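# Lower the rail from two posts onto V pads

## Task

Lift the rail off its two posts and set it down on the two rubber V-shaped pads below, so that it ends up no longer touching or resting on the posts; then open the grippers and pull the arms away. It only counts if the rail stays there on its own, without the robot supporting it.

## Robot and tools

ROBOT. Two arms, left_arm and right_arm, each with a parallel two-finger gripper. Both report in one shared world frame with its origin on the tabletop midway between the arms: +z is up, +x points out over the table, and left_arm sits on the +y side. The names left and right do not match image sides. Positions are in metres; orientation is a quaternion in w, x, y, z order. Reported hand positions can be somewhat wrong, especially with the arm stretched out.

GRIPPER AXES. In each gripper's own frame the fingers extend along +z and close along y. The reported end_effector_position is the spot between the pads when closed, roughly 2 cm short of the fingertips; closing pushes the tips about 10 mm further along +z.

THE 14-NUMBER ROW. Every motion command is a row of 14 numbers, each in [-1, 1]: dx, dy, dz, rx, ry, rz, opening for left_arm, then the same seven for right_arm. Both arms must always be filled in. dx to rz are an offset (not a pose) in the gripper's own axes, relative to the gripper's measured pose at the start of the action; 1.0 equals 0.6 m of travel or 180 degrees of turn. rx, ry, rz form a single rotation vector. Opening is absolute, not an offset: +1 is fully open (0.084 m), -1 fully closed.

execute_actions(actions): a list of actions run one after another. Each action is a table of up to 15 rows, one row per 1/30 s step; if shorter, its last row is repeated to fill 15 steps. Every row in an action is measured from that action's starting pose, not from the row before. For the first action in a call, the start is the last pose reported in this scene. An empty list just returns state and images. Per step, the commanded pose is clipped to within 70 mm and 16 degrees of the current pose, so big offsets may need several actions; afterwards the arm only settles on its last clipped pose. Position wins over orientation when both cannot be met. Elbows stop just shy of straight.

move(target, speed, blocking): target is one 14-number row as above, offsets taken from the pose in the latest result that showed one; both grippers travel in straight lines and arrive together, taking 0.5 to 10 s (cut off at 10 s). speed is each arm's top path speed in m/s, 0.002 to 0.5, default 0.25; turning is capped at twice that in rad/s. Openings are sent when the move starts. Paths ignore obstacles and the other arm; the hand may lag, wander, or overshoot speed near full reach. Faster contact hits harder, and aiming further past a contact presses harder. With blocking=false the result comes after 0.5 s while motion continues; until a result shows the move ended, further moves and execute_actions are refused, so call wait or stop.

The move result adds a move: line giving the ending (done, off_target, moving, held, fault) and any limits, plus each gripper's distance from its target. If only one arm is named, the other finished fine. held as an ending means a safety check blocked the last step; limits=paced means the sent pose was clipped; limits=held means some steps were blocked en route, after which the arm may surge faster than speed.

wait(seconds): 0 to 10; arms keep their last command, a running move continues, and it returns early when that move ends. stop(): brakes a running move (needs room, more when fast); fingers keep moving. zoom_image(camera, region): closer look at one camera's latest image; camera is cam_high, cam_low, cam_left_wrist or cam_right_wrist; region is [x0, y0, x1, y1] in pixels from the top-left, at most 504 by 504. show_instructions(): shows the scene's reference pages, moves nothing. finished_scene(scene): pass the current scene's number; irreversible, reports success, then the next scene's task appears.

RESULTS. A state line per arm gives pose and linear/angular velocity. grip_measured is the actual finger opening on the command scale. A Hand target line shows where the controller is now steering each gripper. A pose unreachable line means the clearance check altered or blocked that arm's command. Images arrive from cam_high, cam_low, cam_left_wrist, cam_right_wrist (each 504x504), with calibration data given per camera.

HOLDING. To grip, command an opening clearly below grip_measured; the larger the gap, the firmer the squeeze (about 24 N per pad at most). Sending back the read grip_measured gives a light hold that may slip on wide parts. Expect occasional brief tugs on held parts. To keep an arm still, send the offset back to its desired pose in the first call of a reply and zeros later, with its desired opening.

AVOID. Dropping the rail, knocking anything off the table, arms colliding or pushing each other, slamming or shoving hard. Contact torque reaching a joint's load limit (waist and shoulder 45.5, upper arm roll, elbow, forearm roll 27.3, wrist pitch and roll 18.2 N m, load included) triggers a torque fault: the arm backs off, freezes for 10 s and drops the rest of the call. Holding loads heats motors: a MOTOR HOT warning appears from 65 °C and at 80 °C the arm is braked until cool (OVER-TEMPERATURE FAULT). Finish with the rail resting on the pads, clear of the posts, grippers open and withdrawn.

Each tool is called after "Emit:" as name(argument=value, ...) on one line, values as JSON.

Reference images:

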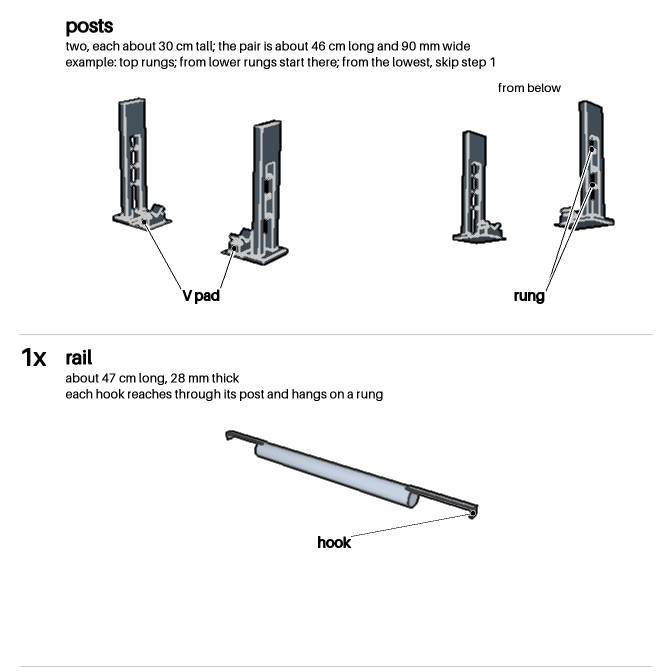

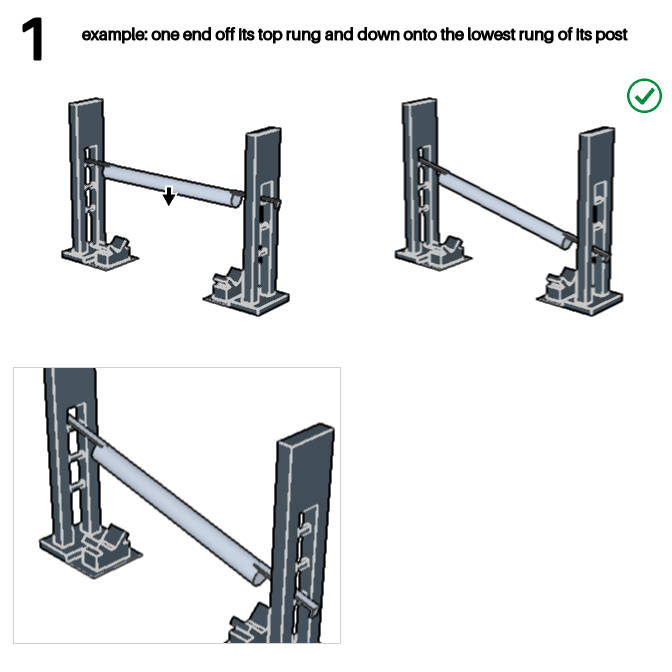

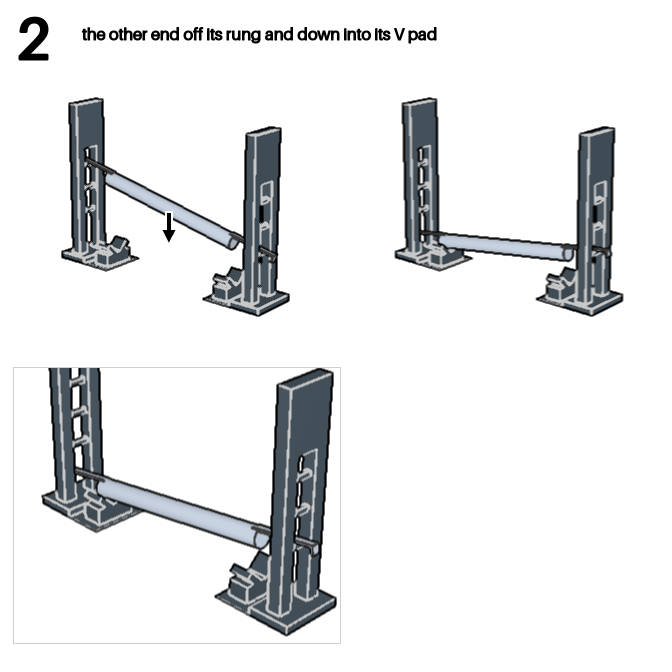

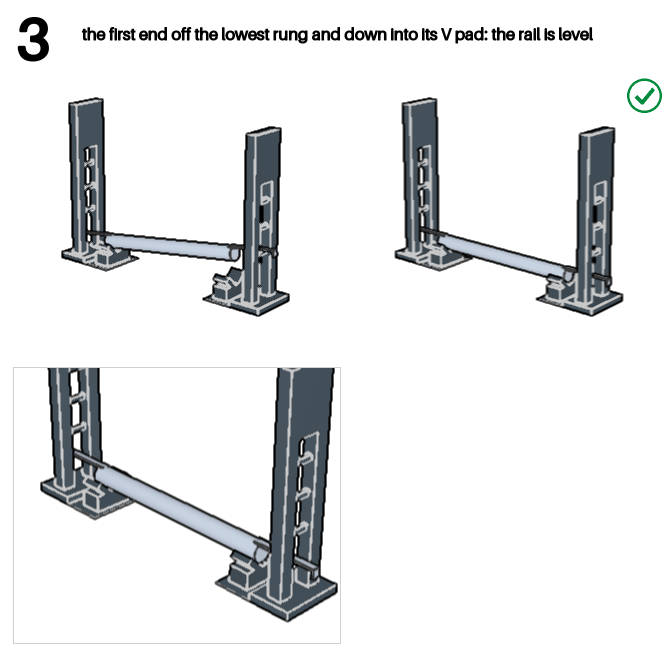

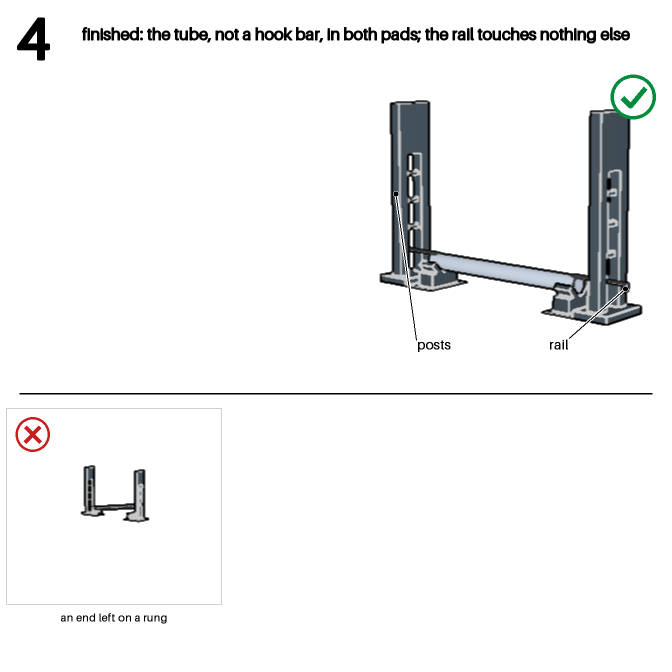

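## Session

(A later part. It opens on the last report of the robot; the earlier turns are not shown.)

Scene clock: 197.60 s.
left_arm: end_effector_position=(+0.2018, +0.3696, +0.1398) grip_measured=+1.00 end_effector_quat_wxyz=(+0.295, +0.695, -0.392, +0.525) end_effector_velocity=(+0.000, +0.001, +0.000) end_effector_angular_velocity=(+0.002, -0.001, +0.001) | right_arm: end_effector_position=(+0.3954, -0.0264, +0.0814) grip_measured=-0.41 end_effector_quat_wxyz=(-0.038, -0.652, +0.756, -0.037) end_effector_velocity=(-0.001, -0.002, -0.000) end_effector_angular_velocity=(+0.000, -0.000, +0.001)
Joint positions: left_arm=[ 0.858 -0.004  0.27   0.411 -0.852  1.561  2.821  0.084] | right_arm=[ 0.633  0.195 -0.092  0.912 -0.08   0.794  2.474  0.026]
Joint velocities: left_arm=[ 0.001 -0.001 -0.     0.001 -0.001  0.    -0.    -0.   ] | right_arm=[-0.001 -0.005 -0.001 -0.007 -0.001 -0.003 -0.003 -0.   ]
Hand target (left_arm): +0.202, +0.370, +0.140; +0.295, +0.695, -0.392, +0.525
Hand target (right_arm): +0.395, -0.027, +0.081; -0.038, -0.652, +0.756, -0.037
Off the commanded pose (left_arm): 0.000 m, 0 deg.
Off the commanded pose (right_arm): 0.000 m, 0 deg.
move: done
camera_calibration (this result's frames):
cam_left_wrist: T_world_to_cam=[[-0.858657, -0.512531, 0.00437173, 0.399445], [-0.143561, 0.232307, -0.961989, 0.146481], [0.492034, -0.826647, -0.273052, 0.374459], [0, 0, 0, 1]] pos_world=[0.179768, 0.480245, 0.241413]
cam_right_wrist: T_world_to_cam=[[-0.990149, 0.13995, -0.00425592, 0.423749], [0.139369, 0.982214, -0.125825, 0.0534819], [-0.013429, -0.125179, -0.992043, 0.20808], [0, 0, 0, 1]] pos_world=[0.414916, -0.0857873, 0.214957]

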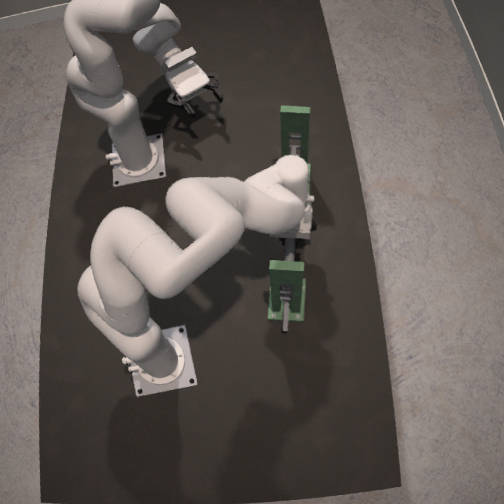

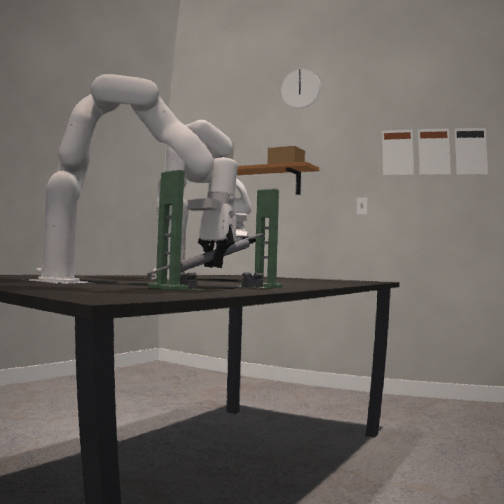

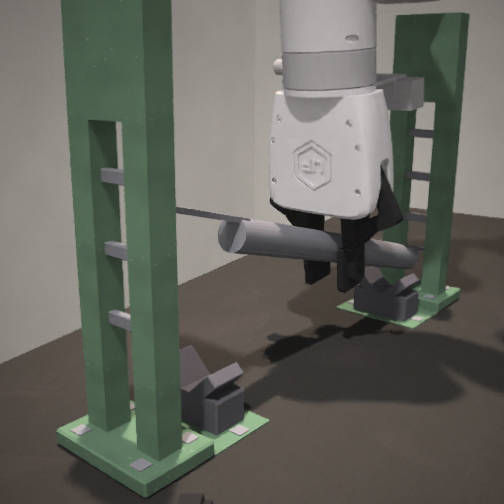

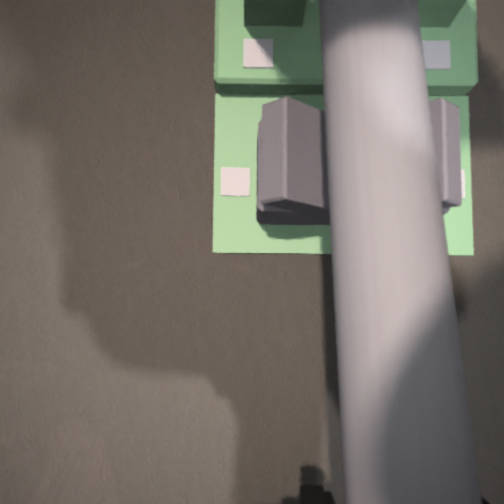

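Emit:
move(target=[0,0,0,0,0,0,1, -0.0035,0,0.0323,0,0.0444,0,-1], speed=0.05)

Emit:
zoom_image(camera="cam_low", region=[230, 220, 300, 290])

Emit:
zoom_image(camera="cam_left_wrist", region=[330, 160, 480, 330])

Scene clock: 205.07 s.
left_arm: end_effector_position=(+0.2018, +0.3696, +0.1398) grip_measured=+1.00 end_effector_quat_wxyz=(+0.295, +0.695, -0.392, +0.525) end_effector_velocity=(+0.000, +0.000, -0.000) end_effector_angular_velocity=(+0.001, -0.000, -0.001) | right_arm: end_effector_position=(+0.3955, -0.0264, +0.0620) grip_measured=-0.41 end_effector_quat_wxyz=(-0.090, -0.648, +0.752, -0.082) end_effector_velocity=(+0.002, +0.000, +0.000) end_effector_angular_velocity=(-0.009, -0.001, -0.002)
Joint positions: left_arm=[ 0.858 -0.004  0.27   0.411 -0.852  1.561  2.821  0.084] | right_arm=[ 0.676  0.306 -0.099  1.012 -0.166  0.9    2.568  0.026]
Joint velocities: left_arm=[-0.001  0.    -0.     0.001 -0.    -0.001  0.    -0.   ] | right_arm=[ 0.003  0.008 -0.002  0.012 -0.006  0.01   0.007  0.   ]
Hand target (left_arm): +0.202, +0.370, +0.140; +0.295, +0.695, -0.392, +0.525
Hand target (right_arm): +0.396, -0.026, +0.062; -0.090, -0.648, +0.752, -0.082
Off the commanded pose (left_arm): 0.000 m, 0 deg.
Off the commanded pose (right_arm): 0.000 m, 0 deg.
move: done
camera_calibration (this result's frames):
cam_left_wrist: T_world_to_cam=[[-0.858657, -0.512531, 0.00437184, 0.399445], [-0.143561, 0.232307, -0.961989, 0.146481], [0.492034, -0.826647, -0.273051, 0.374459], [0, 0, 0, 1]] pos_world=[0.179768, 0.480245, 0.241413]
cam_right_wrist: T_world_to_cam=[[-0.9901, 0.140312, -0.00370152, 0.423708], [0.136396, 0.955574, -0.261296, 0.0598434], [-0.0331258, -0.259214, -0.965252, 0.191442], [0, 0, 0, 1]] pos_world=[0.417693, -0.0670114, 0.201995]

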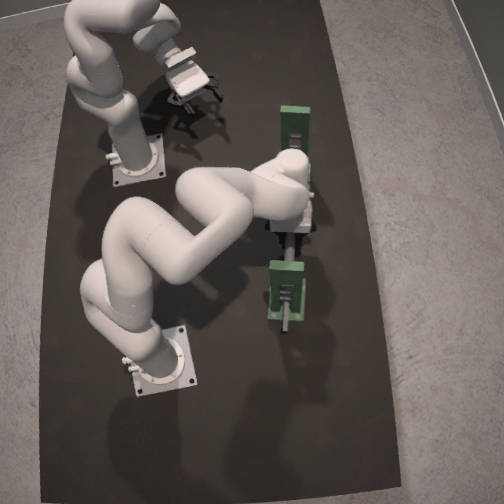

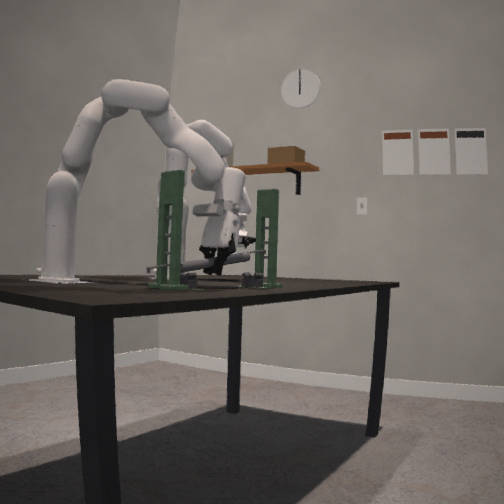

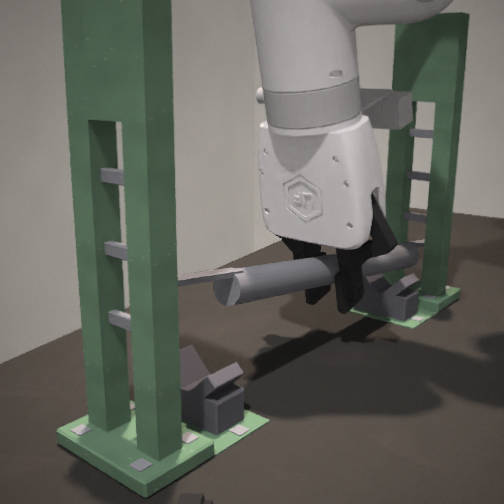

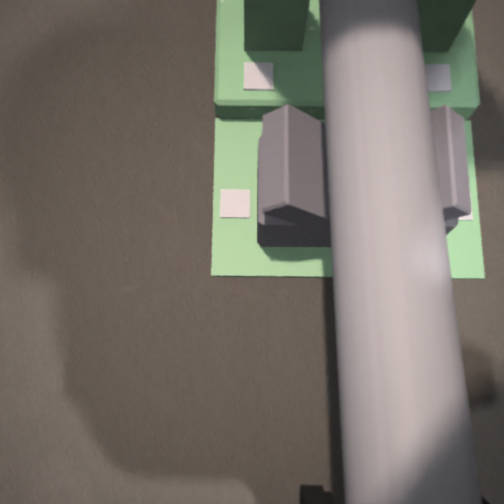

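Region (230, 220, 300, 290) of cam_low's 504x504 image, scaled by 7.200, with more detail than that image has.

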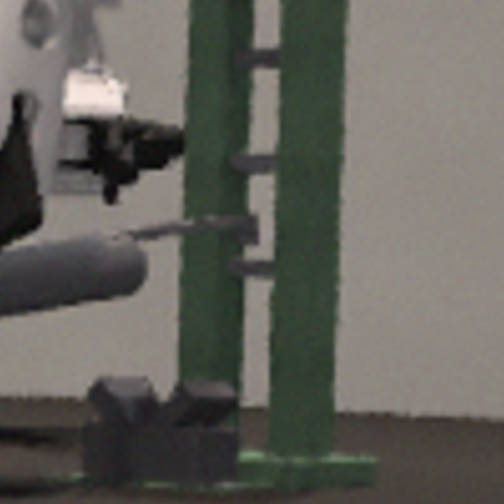

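Region (330, 160, 480, 330) of cam_left_wrist's 504x504 image, scaled by 2.965, with more detail than that image has; it fills the left 445 columns of this view, and the rest is white.

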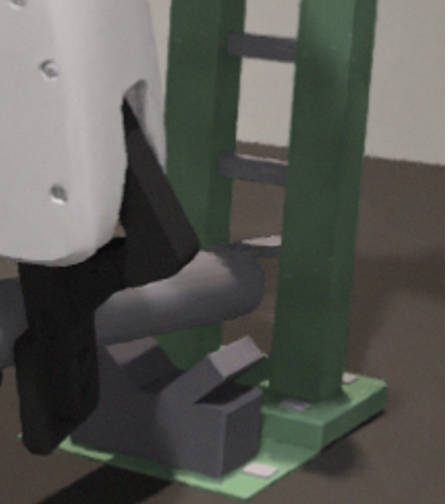

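Emit:
move(target=[0,0,0,0,0,0,1, 0.0065,0,0.0016,0,0,0,-1], speed=0.015)

Emit:
move(target=[0,0,0,0,0,0,1, -0.0067,0,0.0267,0,0.0372,0,-1], speed=0.04)

Emit:
zoom_image(camera="cam_low", region=[140, 190, 300, 300])

Scene clock: 208.87 s.
left_arm: end_effector_position=(+0.2018, +0.3696, +0.1398) grip_measured=+1.00 end_effector_quat_wxyz=(+0.295, +0.695, -0.392, +0.525) end_effector_velocity=(-0.000, -0.000, -0.001) end_effector_angular_velocity=(-0.001, +0.002, +0.000) | right_arm: end_effector_position=(+0.3950, -0.0302, +0.0620) grip_measured=-0.41 end_effector_quat_wxyz=(-0.090, -0.648, +0.752, -0.082) end_effector_velocity=(+0.000, -0.001, +0.001) end_effector_angular_velocity=(+0.002, -0.001, +0.001)
Joint positions: left_arm=[ 0.858 -0.004  0.27   0.411 -0.852  1.561  2.821  0.084] | right_arm=[ 0.673  0.297 -0.102  1.    -0.168  0.895  2.565  0.026]
Joint velocities: left_arm=[-0.     0.001  0.001 -0.001  0.001 -0.001 -0.    -0.   ] | right_arm=[-0.002 -0.005 -0.    -0.005 -0.    -0.003 -0.002 -0.   ]
Hand target (left_arm): +0.202, +0.370, +0.140; +0.295, +0.695, -0.392, +0.525
Hand target (right_arm): +0.395, -0.030, +0.062; -0.090, -0.648, +0.752, -0.082
Off the commanded pose (left_arm): 0.000 m, 0 deg.
Off the commanded pose (right_arm): 0.000 m, 0 deg.
move: done
camera_calibration (this result's frames):
cam_left_wrist: T_world_to_cam=[[-0.858657, -0.512531, 0.00437163, 0.399445], [-0.143561, 0.232307, -0.96199, 0.146481], [0.492034, -0.826647, -0.273051, 0.374459], [0, 0, 0, 1]] pos_world=[0.179768, 0.480245, 0.241413]
cam_right_wrist: T_world_to_cam=[[-0.990087, 0.140405, -0.00370727, 0.423723], [0.136483, 0.955533, -0.261397, 0.0635522], [-0.033159, -0.259312, -0.965224, 0.190449], [0, 0, 0, 1]] pos_world=[0.417164, -0.0708334, 0.202009]

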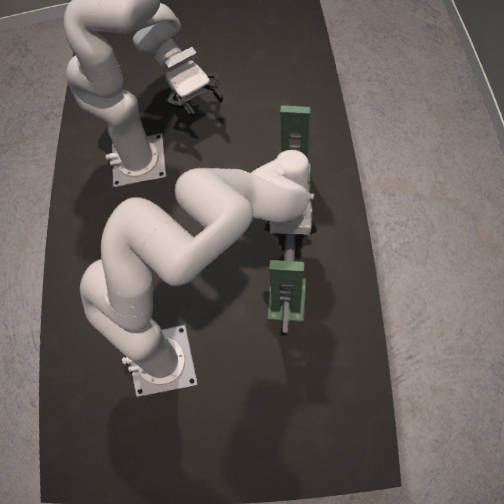

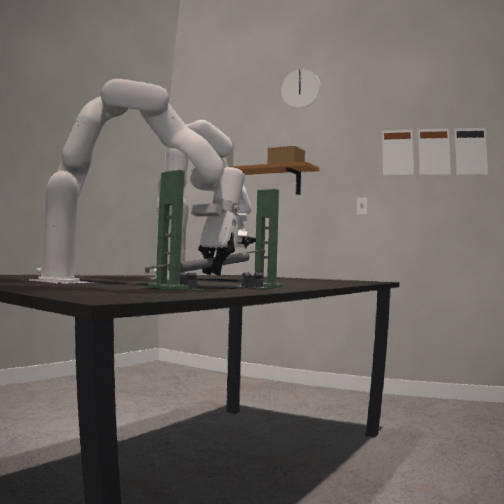

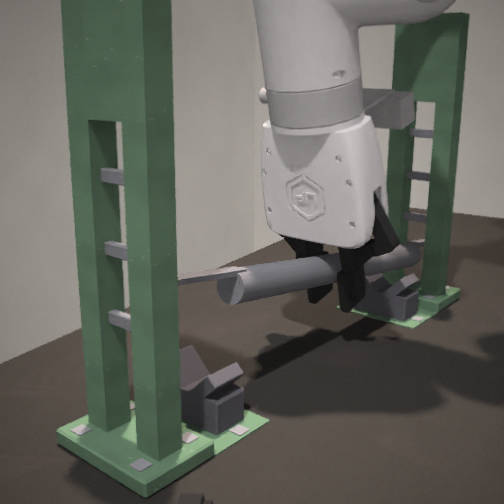

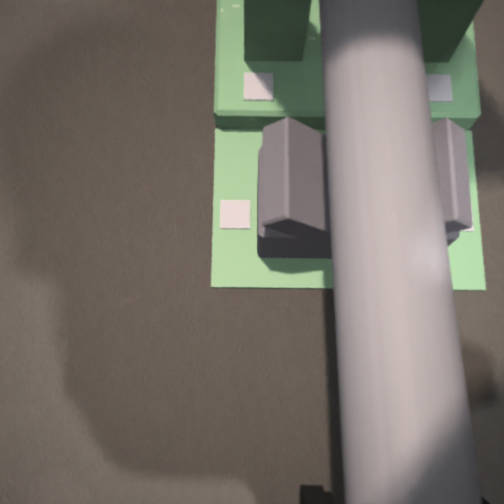

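Scene clock: 210.60 s.
left_arm: end_effector_position=(+0.2018, +0.3696, +0.1398) grip_measured=+1.00 end_effector_quat_wxyz=(+0.295, +0.695, -0.392, +0.525) end_effector_velocity=(-0.000, -0.000, -0.001) end_effector_angular_velocity=(-0.002, +0.002, -0.000) | right_arm: end_effector_position=(+0.3950, -0.0301, +0.0455) grip_measured=-0.41 end_effector_quat_wxyz=(-0.133, -0.642, +0.745, -0.119) end_effector_velocity=(+0.001, +0.001, -0.000) end_effector_angular_velocity=(-0.011, -0.001, -0.002)
Joint positions: left_arm=[ 0.858 -0.004  0.27   0.411 -0.852  1.561  2.821  0.084] | right_arm=[ 0.709  0.398 -0.108  1.093 -0.219  0.99   2.625  0.026]
Joint velocities: left_arm=[ 0.001  0.003 -0.001  0.     0.001 -0.     0.     0.   ] | right_arm=[ 0.004  0.01  -0.002  0.014 -0.004  0.012  0.006  0.   ]
Hand target (left_arm): +0.202, +0.370, +0.140; +0.295, +0.695, -0.392, +0.525
Hand target (right_arm): +0.395, -0.030, +0.045; -0.133, -0.642, +0.745, -0.120
Off the commanded pose (left_arm): 0.000 m, 0 deg.
Off the commanded pose (right_arm): 0.000 m, 0 deg.
move: done
camera_calibration (this result's frames):
cam_left_wrist: T_world_to_cam=[[-0.858657, -0.512531, 0.00437168, 0.399445], [-0.143561, 0.232307, -0.961989, 0.146481], [0.492034, -0.826647, -0.273051, 0.374459], [0, 0, 0, 1]] pos_world=[0.179768, 0.480245, 0.241413]
cam_right_wrist: T_world_to_cam=[[-0.990051, 0.14067, -0.00319688, 0.423645], [0.131811, 0.91927, -0.370902, 0.0649465], [-0.0492359, -0.367633, -0.928667, 0.176018], [0, 0, 0, 1]] pos_world=[0.419536, -0.0545874, 0.188905]

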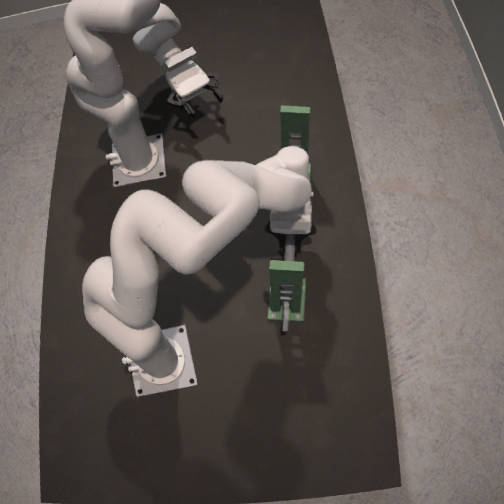

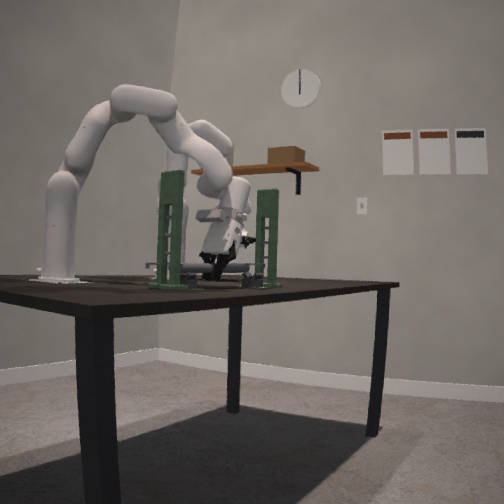

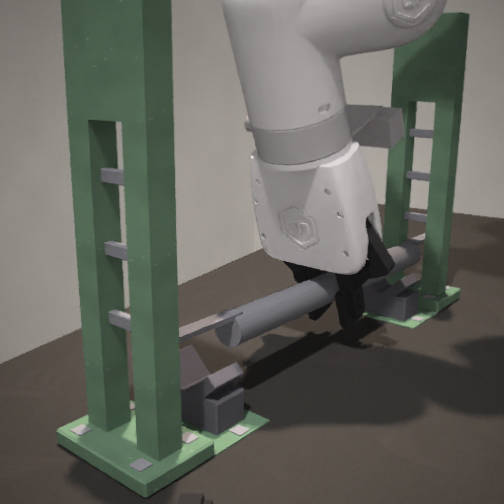

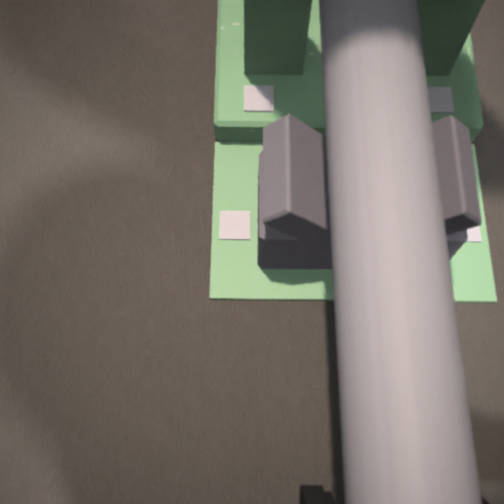

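Region (140, 190, 300, 300) of cam_low's 504x504 image, scaled by 3.150, with more detail than that image has; it fills the top 346 rows of this view, and the rest is white.

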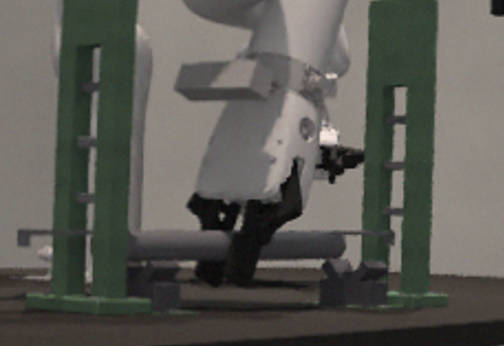

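Emit:
move(target=[0,0,0,0,0,0,1, -0.0592,0,-0.0224,0,0,0,-1], speed=0.04)

Emit:
move(target=[0,0,0,0,0,0,1, -0.0053,0,0.014,0,0,0,-1], speed=0.015)

Emit:
zoom_image(camera="cam_low", region=[140, 230, 300, 300])

Emit:
zoom_image(camera="cam_left_wrist", region=[330, 190, 480, 340])

Scene clock: 214.83 s.
left_arm: end_effector_position=(+0.2018, +0.3696, +0.1398) grip_measured=+1.00 end_effector_quat_wxyz=(+0.295, +0.695, -0.392, +0.525) end_effector_velocity=(-0.000, +0.000, +0.000) end_effector_angular_velocity=(+0.001, -0.001, -0.001) | right_arm: end_effector_position=(+0.4004, +0.0071, +0.0456) grip_measured=-0.41 end_effector_quat_wxyz=(-0.133, -0.642, +0.745, -0.119) end_effector_velocity=(+0.001, +0.001, -0.000) end_effector_angular_velocity=(-0.002, +0.000, -0.003)
Joint positions: left_arm=[ 0.858 -0.004  0.27   0.411 -0.852  1.561  2.821  0.084] | right_arm=[ 0.733  0.48  -0.088  1.226 -0.197  1.048  2.648  0.026]
Joint velocities: left_arm=[ 0.    -0.    -0.     0.001  0.001  0.001  0.    -0.   ] | right_arm=[ 0.     0.006 -0.001  0.009  0.001  0.006  0.001 -0.   ]
Hand target (left_arm): +0.202, +0.370, +0.140; +0.295, +0.695, -0.392, +0.525
Hand target (right_arm): +0.400, +0.007, +0.046; -0.133, -0.642, +0.745, -0.119
Off the commanded pose (left_arm): 0.000 m, 0 deg.
Off the commanded pose (right_arm): 0.000 m, 0 deg.
move: done
camera_calibration (this result's frames):
cam_left_wrist: T_world_to_cam=[[-0.858657, -0.512532, 0.00437167, 0.399445], [-0.143561, 0.232307, -0.96199, 0.146481], [0.492034, -0.826647, -0.273051, 0.374459], [0, 0, 0, 1]] pos_world=[0.179768, 0.480245, 0.241413]
cam_right_wrist: T_world_to_cam=[[-0.990018, 0.140907, -0.00308609, 0.423734], [0.131991, 0.91925, -0.370887, 0.029952], [-0.0494239, -0.367593, -0.928673, 0.190089], [0, 0, 0, 1]] pos_world=[0.424946, -0.0173652, 0.188947]

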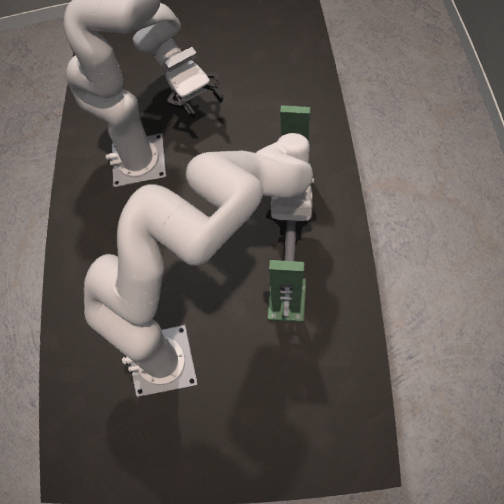

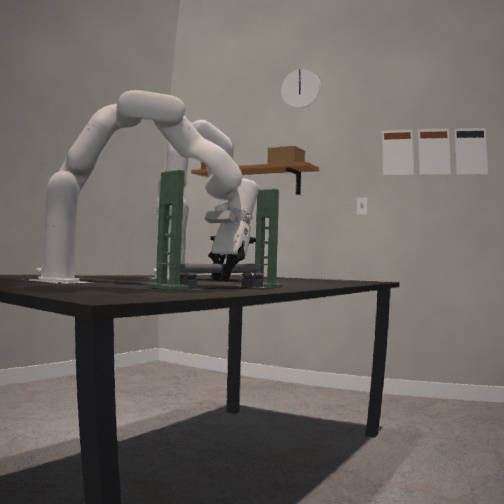

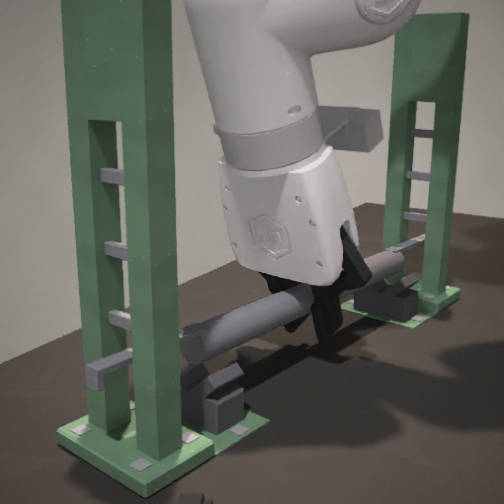

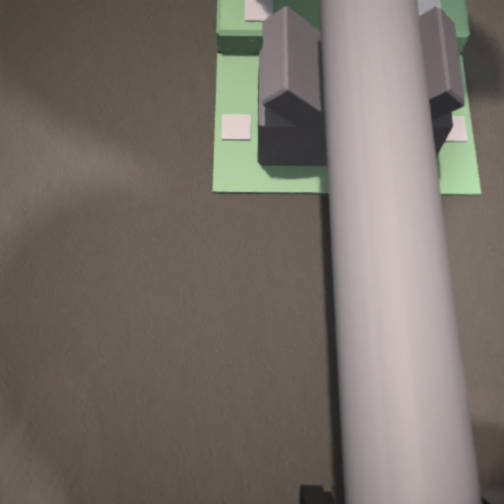

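Scene clock: 215.70 s.
left_arm: end_effector_position=(+0.2018, +0.3696, +0.1398) grip_measured=+1.00 end_effector_quat_wxyz=(+0.295, +0.695, -0.392, +0.525) end_effector_velocity=(-0.000, -0.001, -0.000) end_effector_angular_velocity=(-0.002, +0.001, -0.000) | right_arm: end_effector_position=(+0.4005, +0.0071, +0.0368) grip_measured=-0.41 end_effector_quat_wxyz=(-0.133, -0.642, +0.745, -0.119) end_effector_velocity=(+0.001, +0.001, -0.002) end_effector_angular_velocity=(+0.002, -0.002, -0.000)
Joint positions: left_arm=[ 0.858 -0.004  0.27   0.411 -0.852  1.561  2.821  0.084] | right_arm=[ 0.732  0.498 -0.088  1.224 -0.198  1.029  2.652  0.026]
Joint velocities: left_arm=[-0.     0.    -0.    -0.002  0.    -0.001 -0.     0.   ] | right_arm=[-0.     0.004  0.     0.001 -0.    -0.006  0.001 -0.   ]
Hand target (left_arm): +0.202, +0.370, +0.140; +0.295, +0.695, -0.392, +0.525
Hand target (right_arm): +0.400, +0.007, +0.037; -0.133, -0.642, +0.745, -0.119
Off the commanded pose (left_arm): 0.000 m, 0 deg.
Off the commanded pose (right_arm): 0.000 m, 0 deg.
move: done
camera_calibration (this result's frames):
cam_left_wrist: T_world_to_cam=[[-0.858657, -0.512531, 0.00437178, 0.399445], [-0.143561, 0.232306, -0.96199, 0.146481], [0.492034, -0.826647, -0.273051, 0.374459], [0, 0, 0, 1]] pos_world=[0.179768, 0.480245, 0.241413]
cam_right_wrist: T_world_to_cam=[[-0.990019, 0.140904, -0.00298771, 0.423724], [0.131946, 0.919211, -0.371001, 0.0267214], [-0.0495292, -0.367692, -0.928628, 0.181941], [0, 0, 0, 1]] pos_world=[0.42498, -0.0173687, 0.180135]

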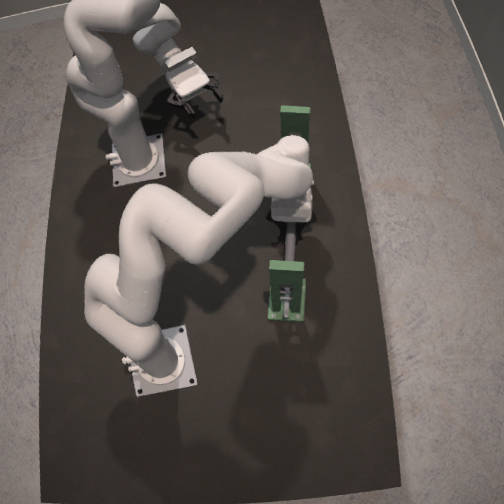

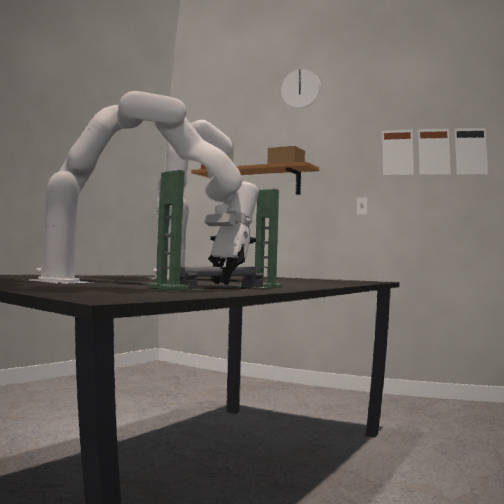

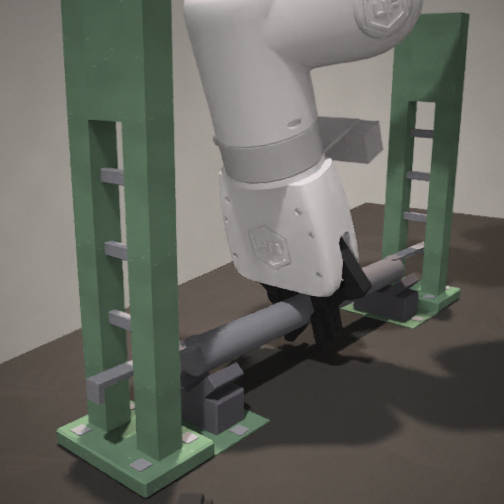

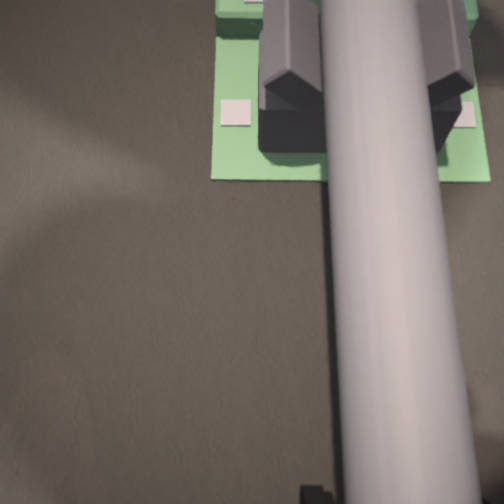

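Region (140, 230, 300, 300) of cam_low's 504x504 image, scaled by 3.150, with more detail than that image has; it fills the top 220 rows of this view, and the rest is white.

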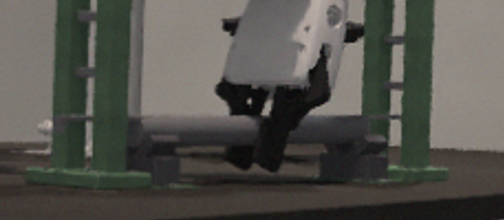

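Region (330, 190, 480, 340) of cam_left_wrist's 504x504 image, scaled by 3.360, with more detail than that image has.

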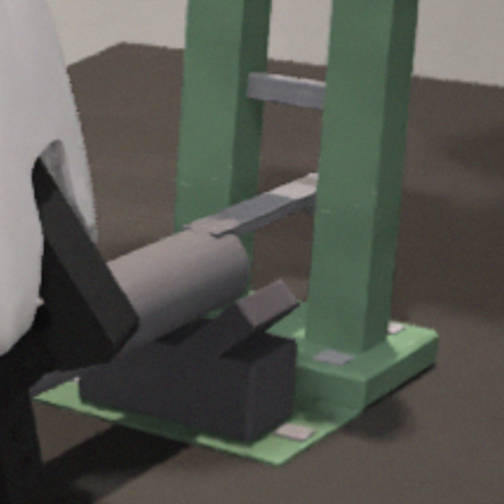

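Emit:
move(target=[0,0,0,0,0,0,1, -0.0029,0,0.0078,0,0,0,-1], speed=0.01)

Emit:
move(target=[0,0,0,0,0,0,1, 0,0,0,0,0,0,0.3], speed=0.01)

Emit:
move(target=[0,0,0,0,0,0,1, 0.07,0,-0.19,0,-0.06,0,0.3], speed=0.2)

Emit:
zoom_image(camera="cam_low", region=[140, 230, 300, 300])

Scene clock: 218.90 s.
left_arm: end_effector_position=(+0.2018, +0.3696, +0.1398) grip_measured=+1.00 end_effector_quat_wxyz=(+0.295, +0.695, -0.392, +0.525) end_effector_velocity=(+0.000, -0.000, -0.000) end_effector_angular_velocity=(+0.000, -0.000, -0.000) | right_arm: end_effector_position=(+0.4005, +0.0071, +0.0320) grip_measured=-0.41 end_effector_quat_wxyz=(-0.133, -0.642, +0.745, -0.119) end_effector_velocity=(+0.001, -0.000, -0.002) end_effector_angular_velocity=(+0.000, -0.001, -0.001)
Joint positions: left_arm=[ 0.858 -0.004  0.27   0.411 -0.852  1.561  2.821  0.084] | right_arm=[ 0.732  0.507 -0.088  1.223 -0.198  1.018  2.654  0.026]
Joint velocities: left_arm=[-0.002  0.     0.    -0.    -0.001 -0.001  0.     0.   ] | right_arm=[-0.     0.004 -0.001  0.    -0.    -0.005  0.001  0.   ]
Hand target (left_arm): +0.202, +0.370, +0.140; +0.295, +0.695, -0.392, +0.525
Hand target (right_arm): +0.400, +0.007, +0.032; -0.133, -0.642, +0.745, -0.119
Off the commanded pose (left_arm): 0.000 m, 0 deg.
Off the commanded pose (right_arm): 0.000 m, 0 deg.
move: done
camera_calibration (this result's frames):
cam_left_wrist: T_world_to_cam=[[-0.858657, -0.512531, 0.00437169, 0.399445], [-0.143561, 0.232307, -0.96199, 0.146481], [0.492034, -0.826647, -0.273051, 0.374459], [0, 0, 0, 1]] pos_world=[0.179768, 0.480245, 0.241413]
cam_right_wrist: T_world_to_cam=[[-0.99002, 0.140895, -0.00297245, 0.423708], [0.13193, 0.919195, -0.371047, 0.0249758], [-0.0495465, -0.367736, -0.928609, 0.177556], [0, 0, 0, 1]] pos_world=[0.424982, -0.0173625, 0.175406]

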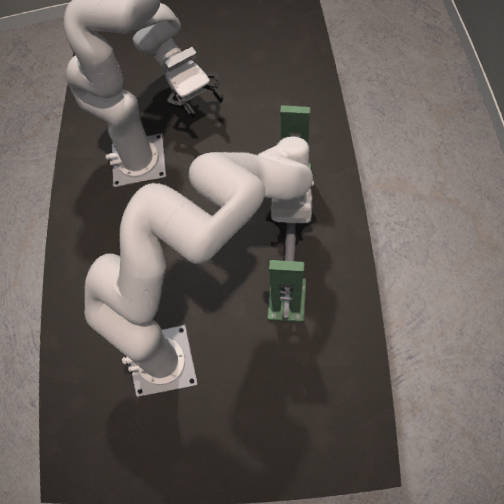

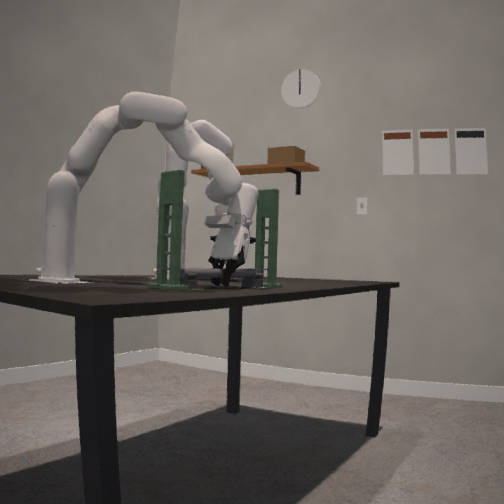

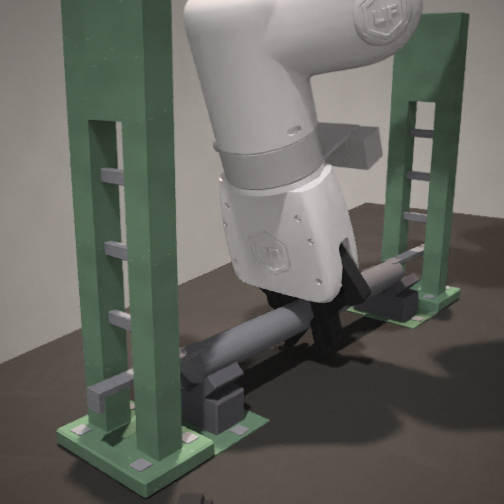

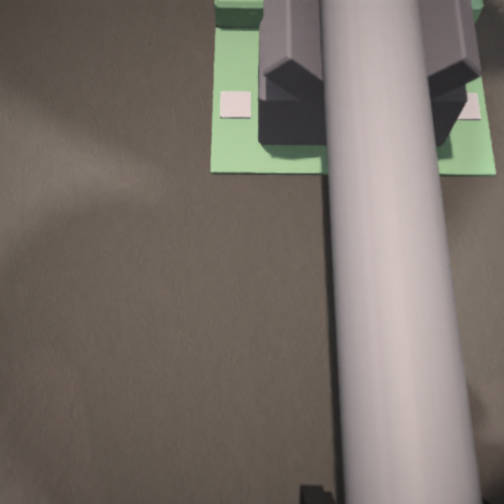

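Scene clock: 219.50 s.
left_arm: end_effector_position=(+0.2018, +0.3696, +0.1398) grip_measured=+1.00 end_effector_quat_wxyz=(+0.295, +0.695, -0.392, +0.525) end_effector_velocity=(-0.000, -0.001, -0.000) end_effector_angular_velocity=(-0.001, +0.001, -0.002) | right_arm: end_effector_position=(+0.4005, +0.0071, +0.0321) grip_measured=+0.29 end_effector_quat_wxyz=(-0.133, -0.642, +0.745, -0.119) end_effector_velocity=(-0.001, -0.001, -0.001) end_effector_angular_velocity=(-0.003, +0.003, -0.000)
Joint positions: left_arm=[ 0.858 -0.004  0.27   0.411 -0.852  1.561  2.821  0.084] | right_arm=[ 0.732  0.507 -0.088  1.223 -0.198  1.018  2.654  0.056]
Joint velocities: left_arm=[-0.     0.001 -0.001 -0.001  0.001 -0.     0.     0.   ] | right_arm=[ 0.     0.001  0.    -0.003 -0.     0.     0.     0.   ]
Hand target (left_arm): +0.202, +0.370, +0.140; +0.295, +0.695, -0.392, +0.525
Hand target (right_arm): +0.400, +0.007, +0.032; -0.133, -0.642, +0.745, -0.119
Off the commanded pose (left_arm): 0.000 m, 0 deg.
Off the commanded pose (right_arm): 0.000 m, 0 deg.
move: done
camera_calibration (this result's frames):
cam_left_wrist: T_world_to_cam=[[-0.858657, -0.512531, 0.00437185, 0.399445], [-0.143561, 0.232306, -0.96199, 0.146481], [0.492034, -0.826647, -0.273051, 0.374459], [0, 0, 0, 1]] pos_world=[0.179768, 0.480245, 0.241413]
cam_right_wrist: T_world_to_cam=[[-0.990019, 0.1409, -0.00313023, 0.423771], [0.132003, 0.919266, -0.370844, 0.0249174], [-0.0493744, -0.367555, -0.92869, 0.177611], [0, 0, 0, 1]] pos_world=[0.425022, -0.0173333, 0.175513]

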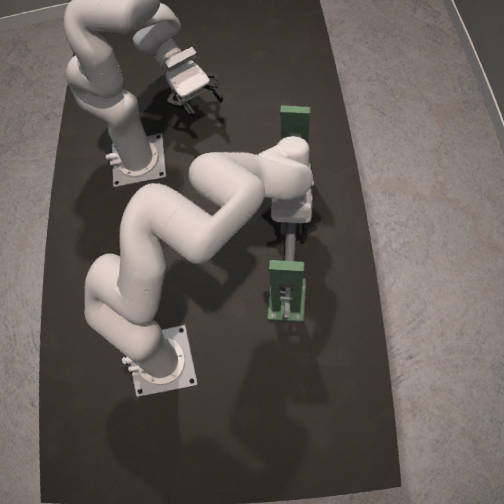

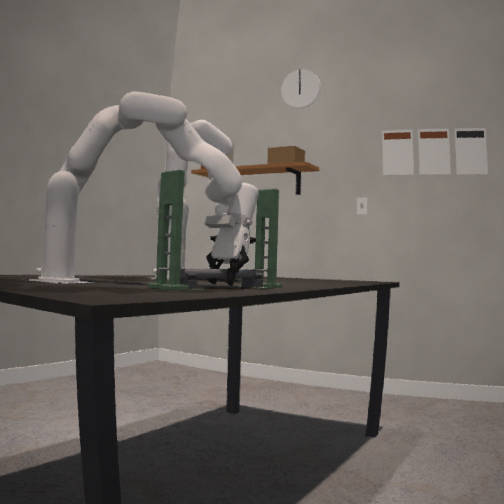

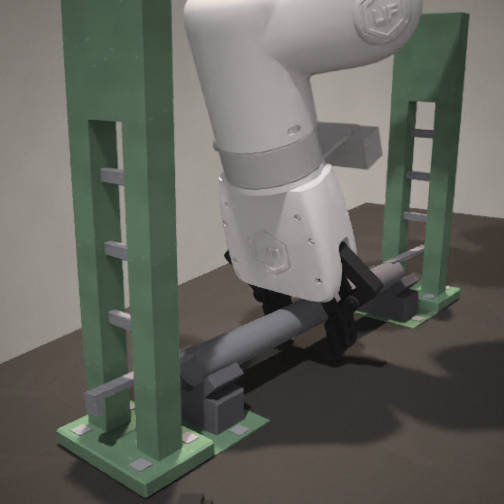

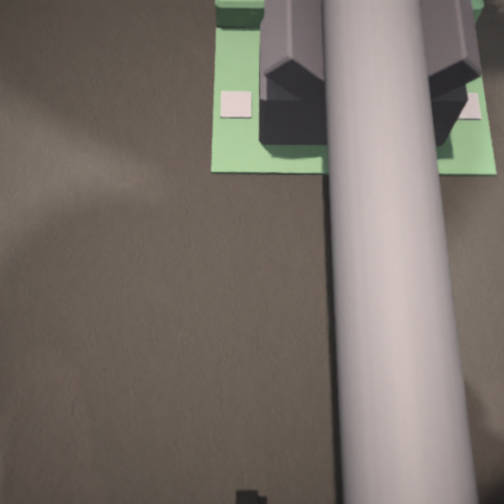

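Scene clock: 220.70 s.
left_arm: end_effector_position=(+0.2018, +0.3696, +0.1398) grip_measured=+1.00 end_effector_quat_wxyz=(+0.295, +0.695, -0.392, +0.525) end_effector_velocity=(-0.000, -0.000, +0.000) end_effector_angular_velocity=(-0.000, +0.000, -0.003) | right_arm: end_effector_position=(+0.3998, +0.0078, +0.1532) grip_measured=+0.29 end_effector_quat_wxyz=(-0.063, -0.651, +0.755, -0.059) end_effector_velocity=(+0.002, +0.001, +0.004) end_effector_angular_velocity=(+0.007, -0.005, -0.001)
Joint positions: left_arm=[ 0.858 -0.004  0.27   0.411 -0.852  1.561  2.821  0.084] | right_arm=[ 0.691  0.189 -0.083  1.147 -0.107  1.093  2.538  0.056]
Joint velocities: left_arm=[-0.002  0.001  0.001  0.001  0.001  0.001 -0.    -0.   ] | right_arm=[-0.001 -0.007 -0.001  0.004  0.002  0.002 -0.001  0.   ]
Hand target (left_arm): +0.202, +0.370, +0.140; +0.295, +0.695, -0.392, +0.525
Hand target (right_arm): +0.400, +0.008, +0.154; -0.062, -0.651, +0.755, -0.058
Off the commanded pose (left_arm): 0.000 m, 0 deg.
Off the commanded pose (right_arm): 0.000 m, 0 deg.
move: done
camera_calibration (this result's frames):
cam_left_wrist: T_world_to_cam=[[-0.858657, -0.512531, 0.0043718, 0.399445], [-0.143561, 0.232306, -0.96199, 0.146481], [0.492034, -0.826647, -0.273051, 0.374459], [0, 0, 0, 1]] pos_world=[0.179768, 0.480245, 0.241413]
cam_right_wrist: T_world_to_cam=[[-0.990117, 0.1402, -0.00349206, 0.423396], [0.138269, 0.971714, -0.191452, 0.0388516], [-0.0234482, -0.190042, -0.981496, 0.286605], [0, 0, 0, 1]] pos_world=[0.42056, -0.0426454, 0.290219]

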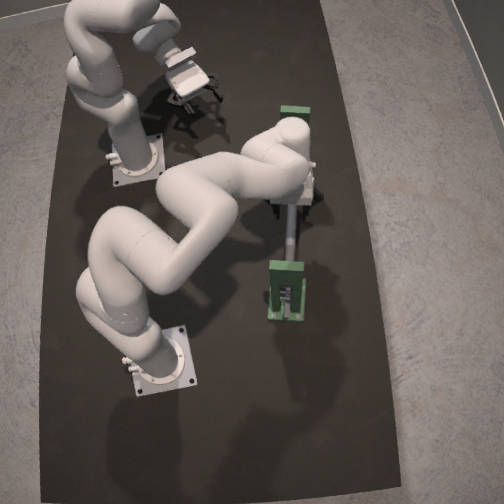

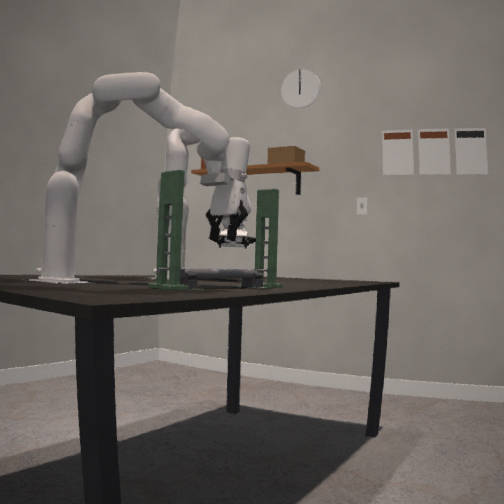

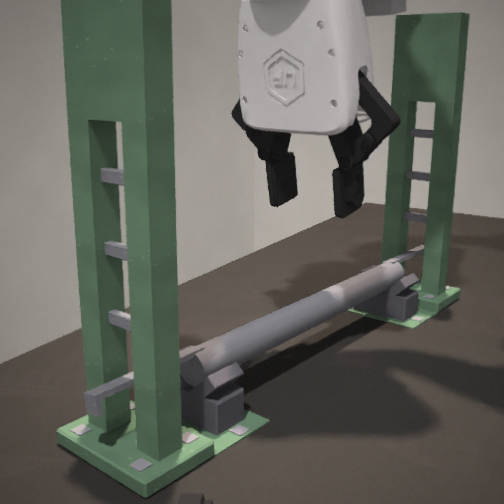

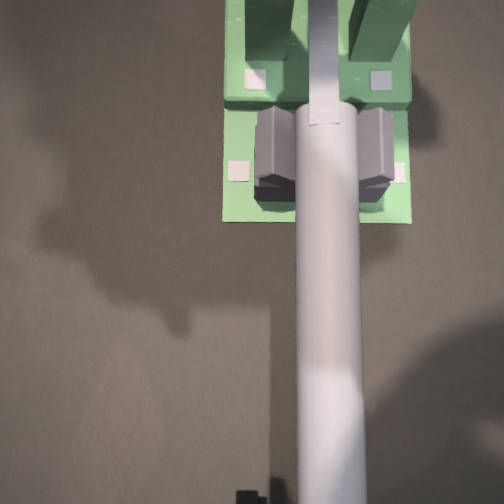

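Region (140, 230, 300, 300) of cam_low's 504x504 image, scaled by 3.150, with more detail than that image has; it fills the top 220 rows of this view, and the rest is white.

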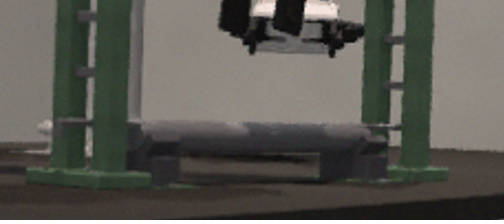

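The rail is sitting in both pads and looks clear of the posts.

Emit:
finished_scene(scene=1)

The scene is finished: the task was done.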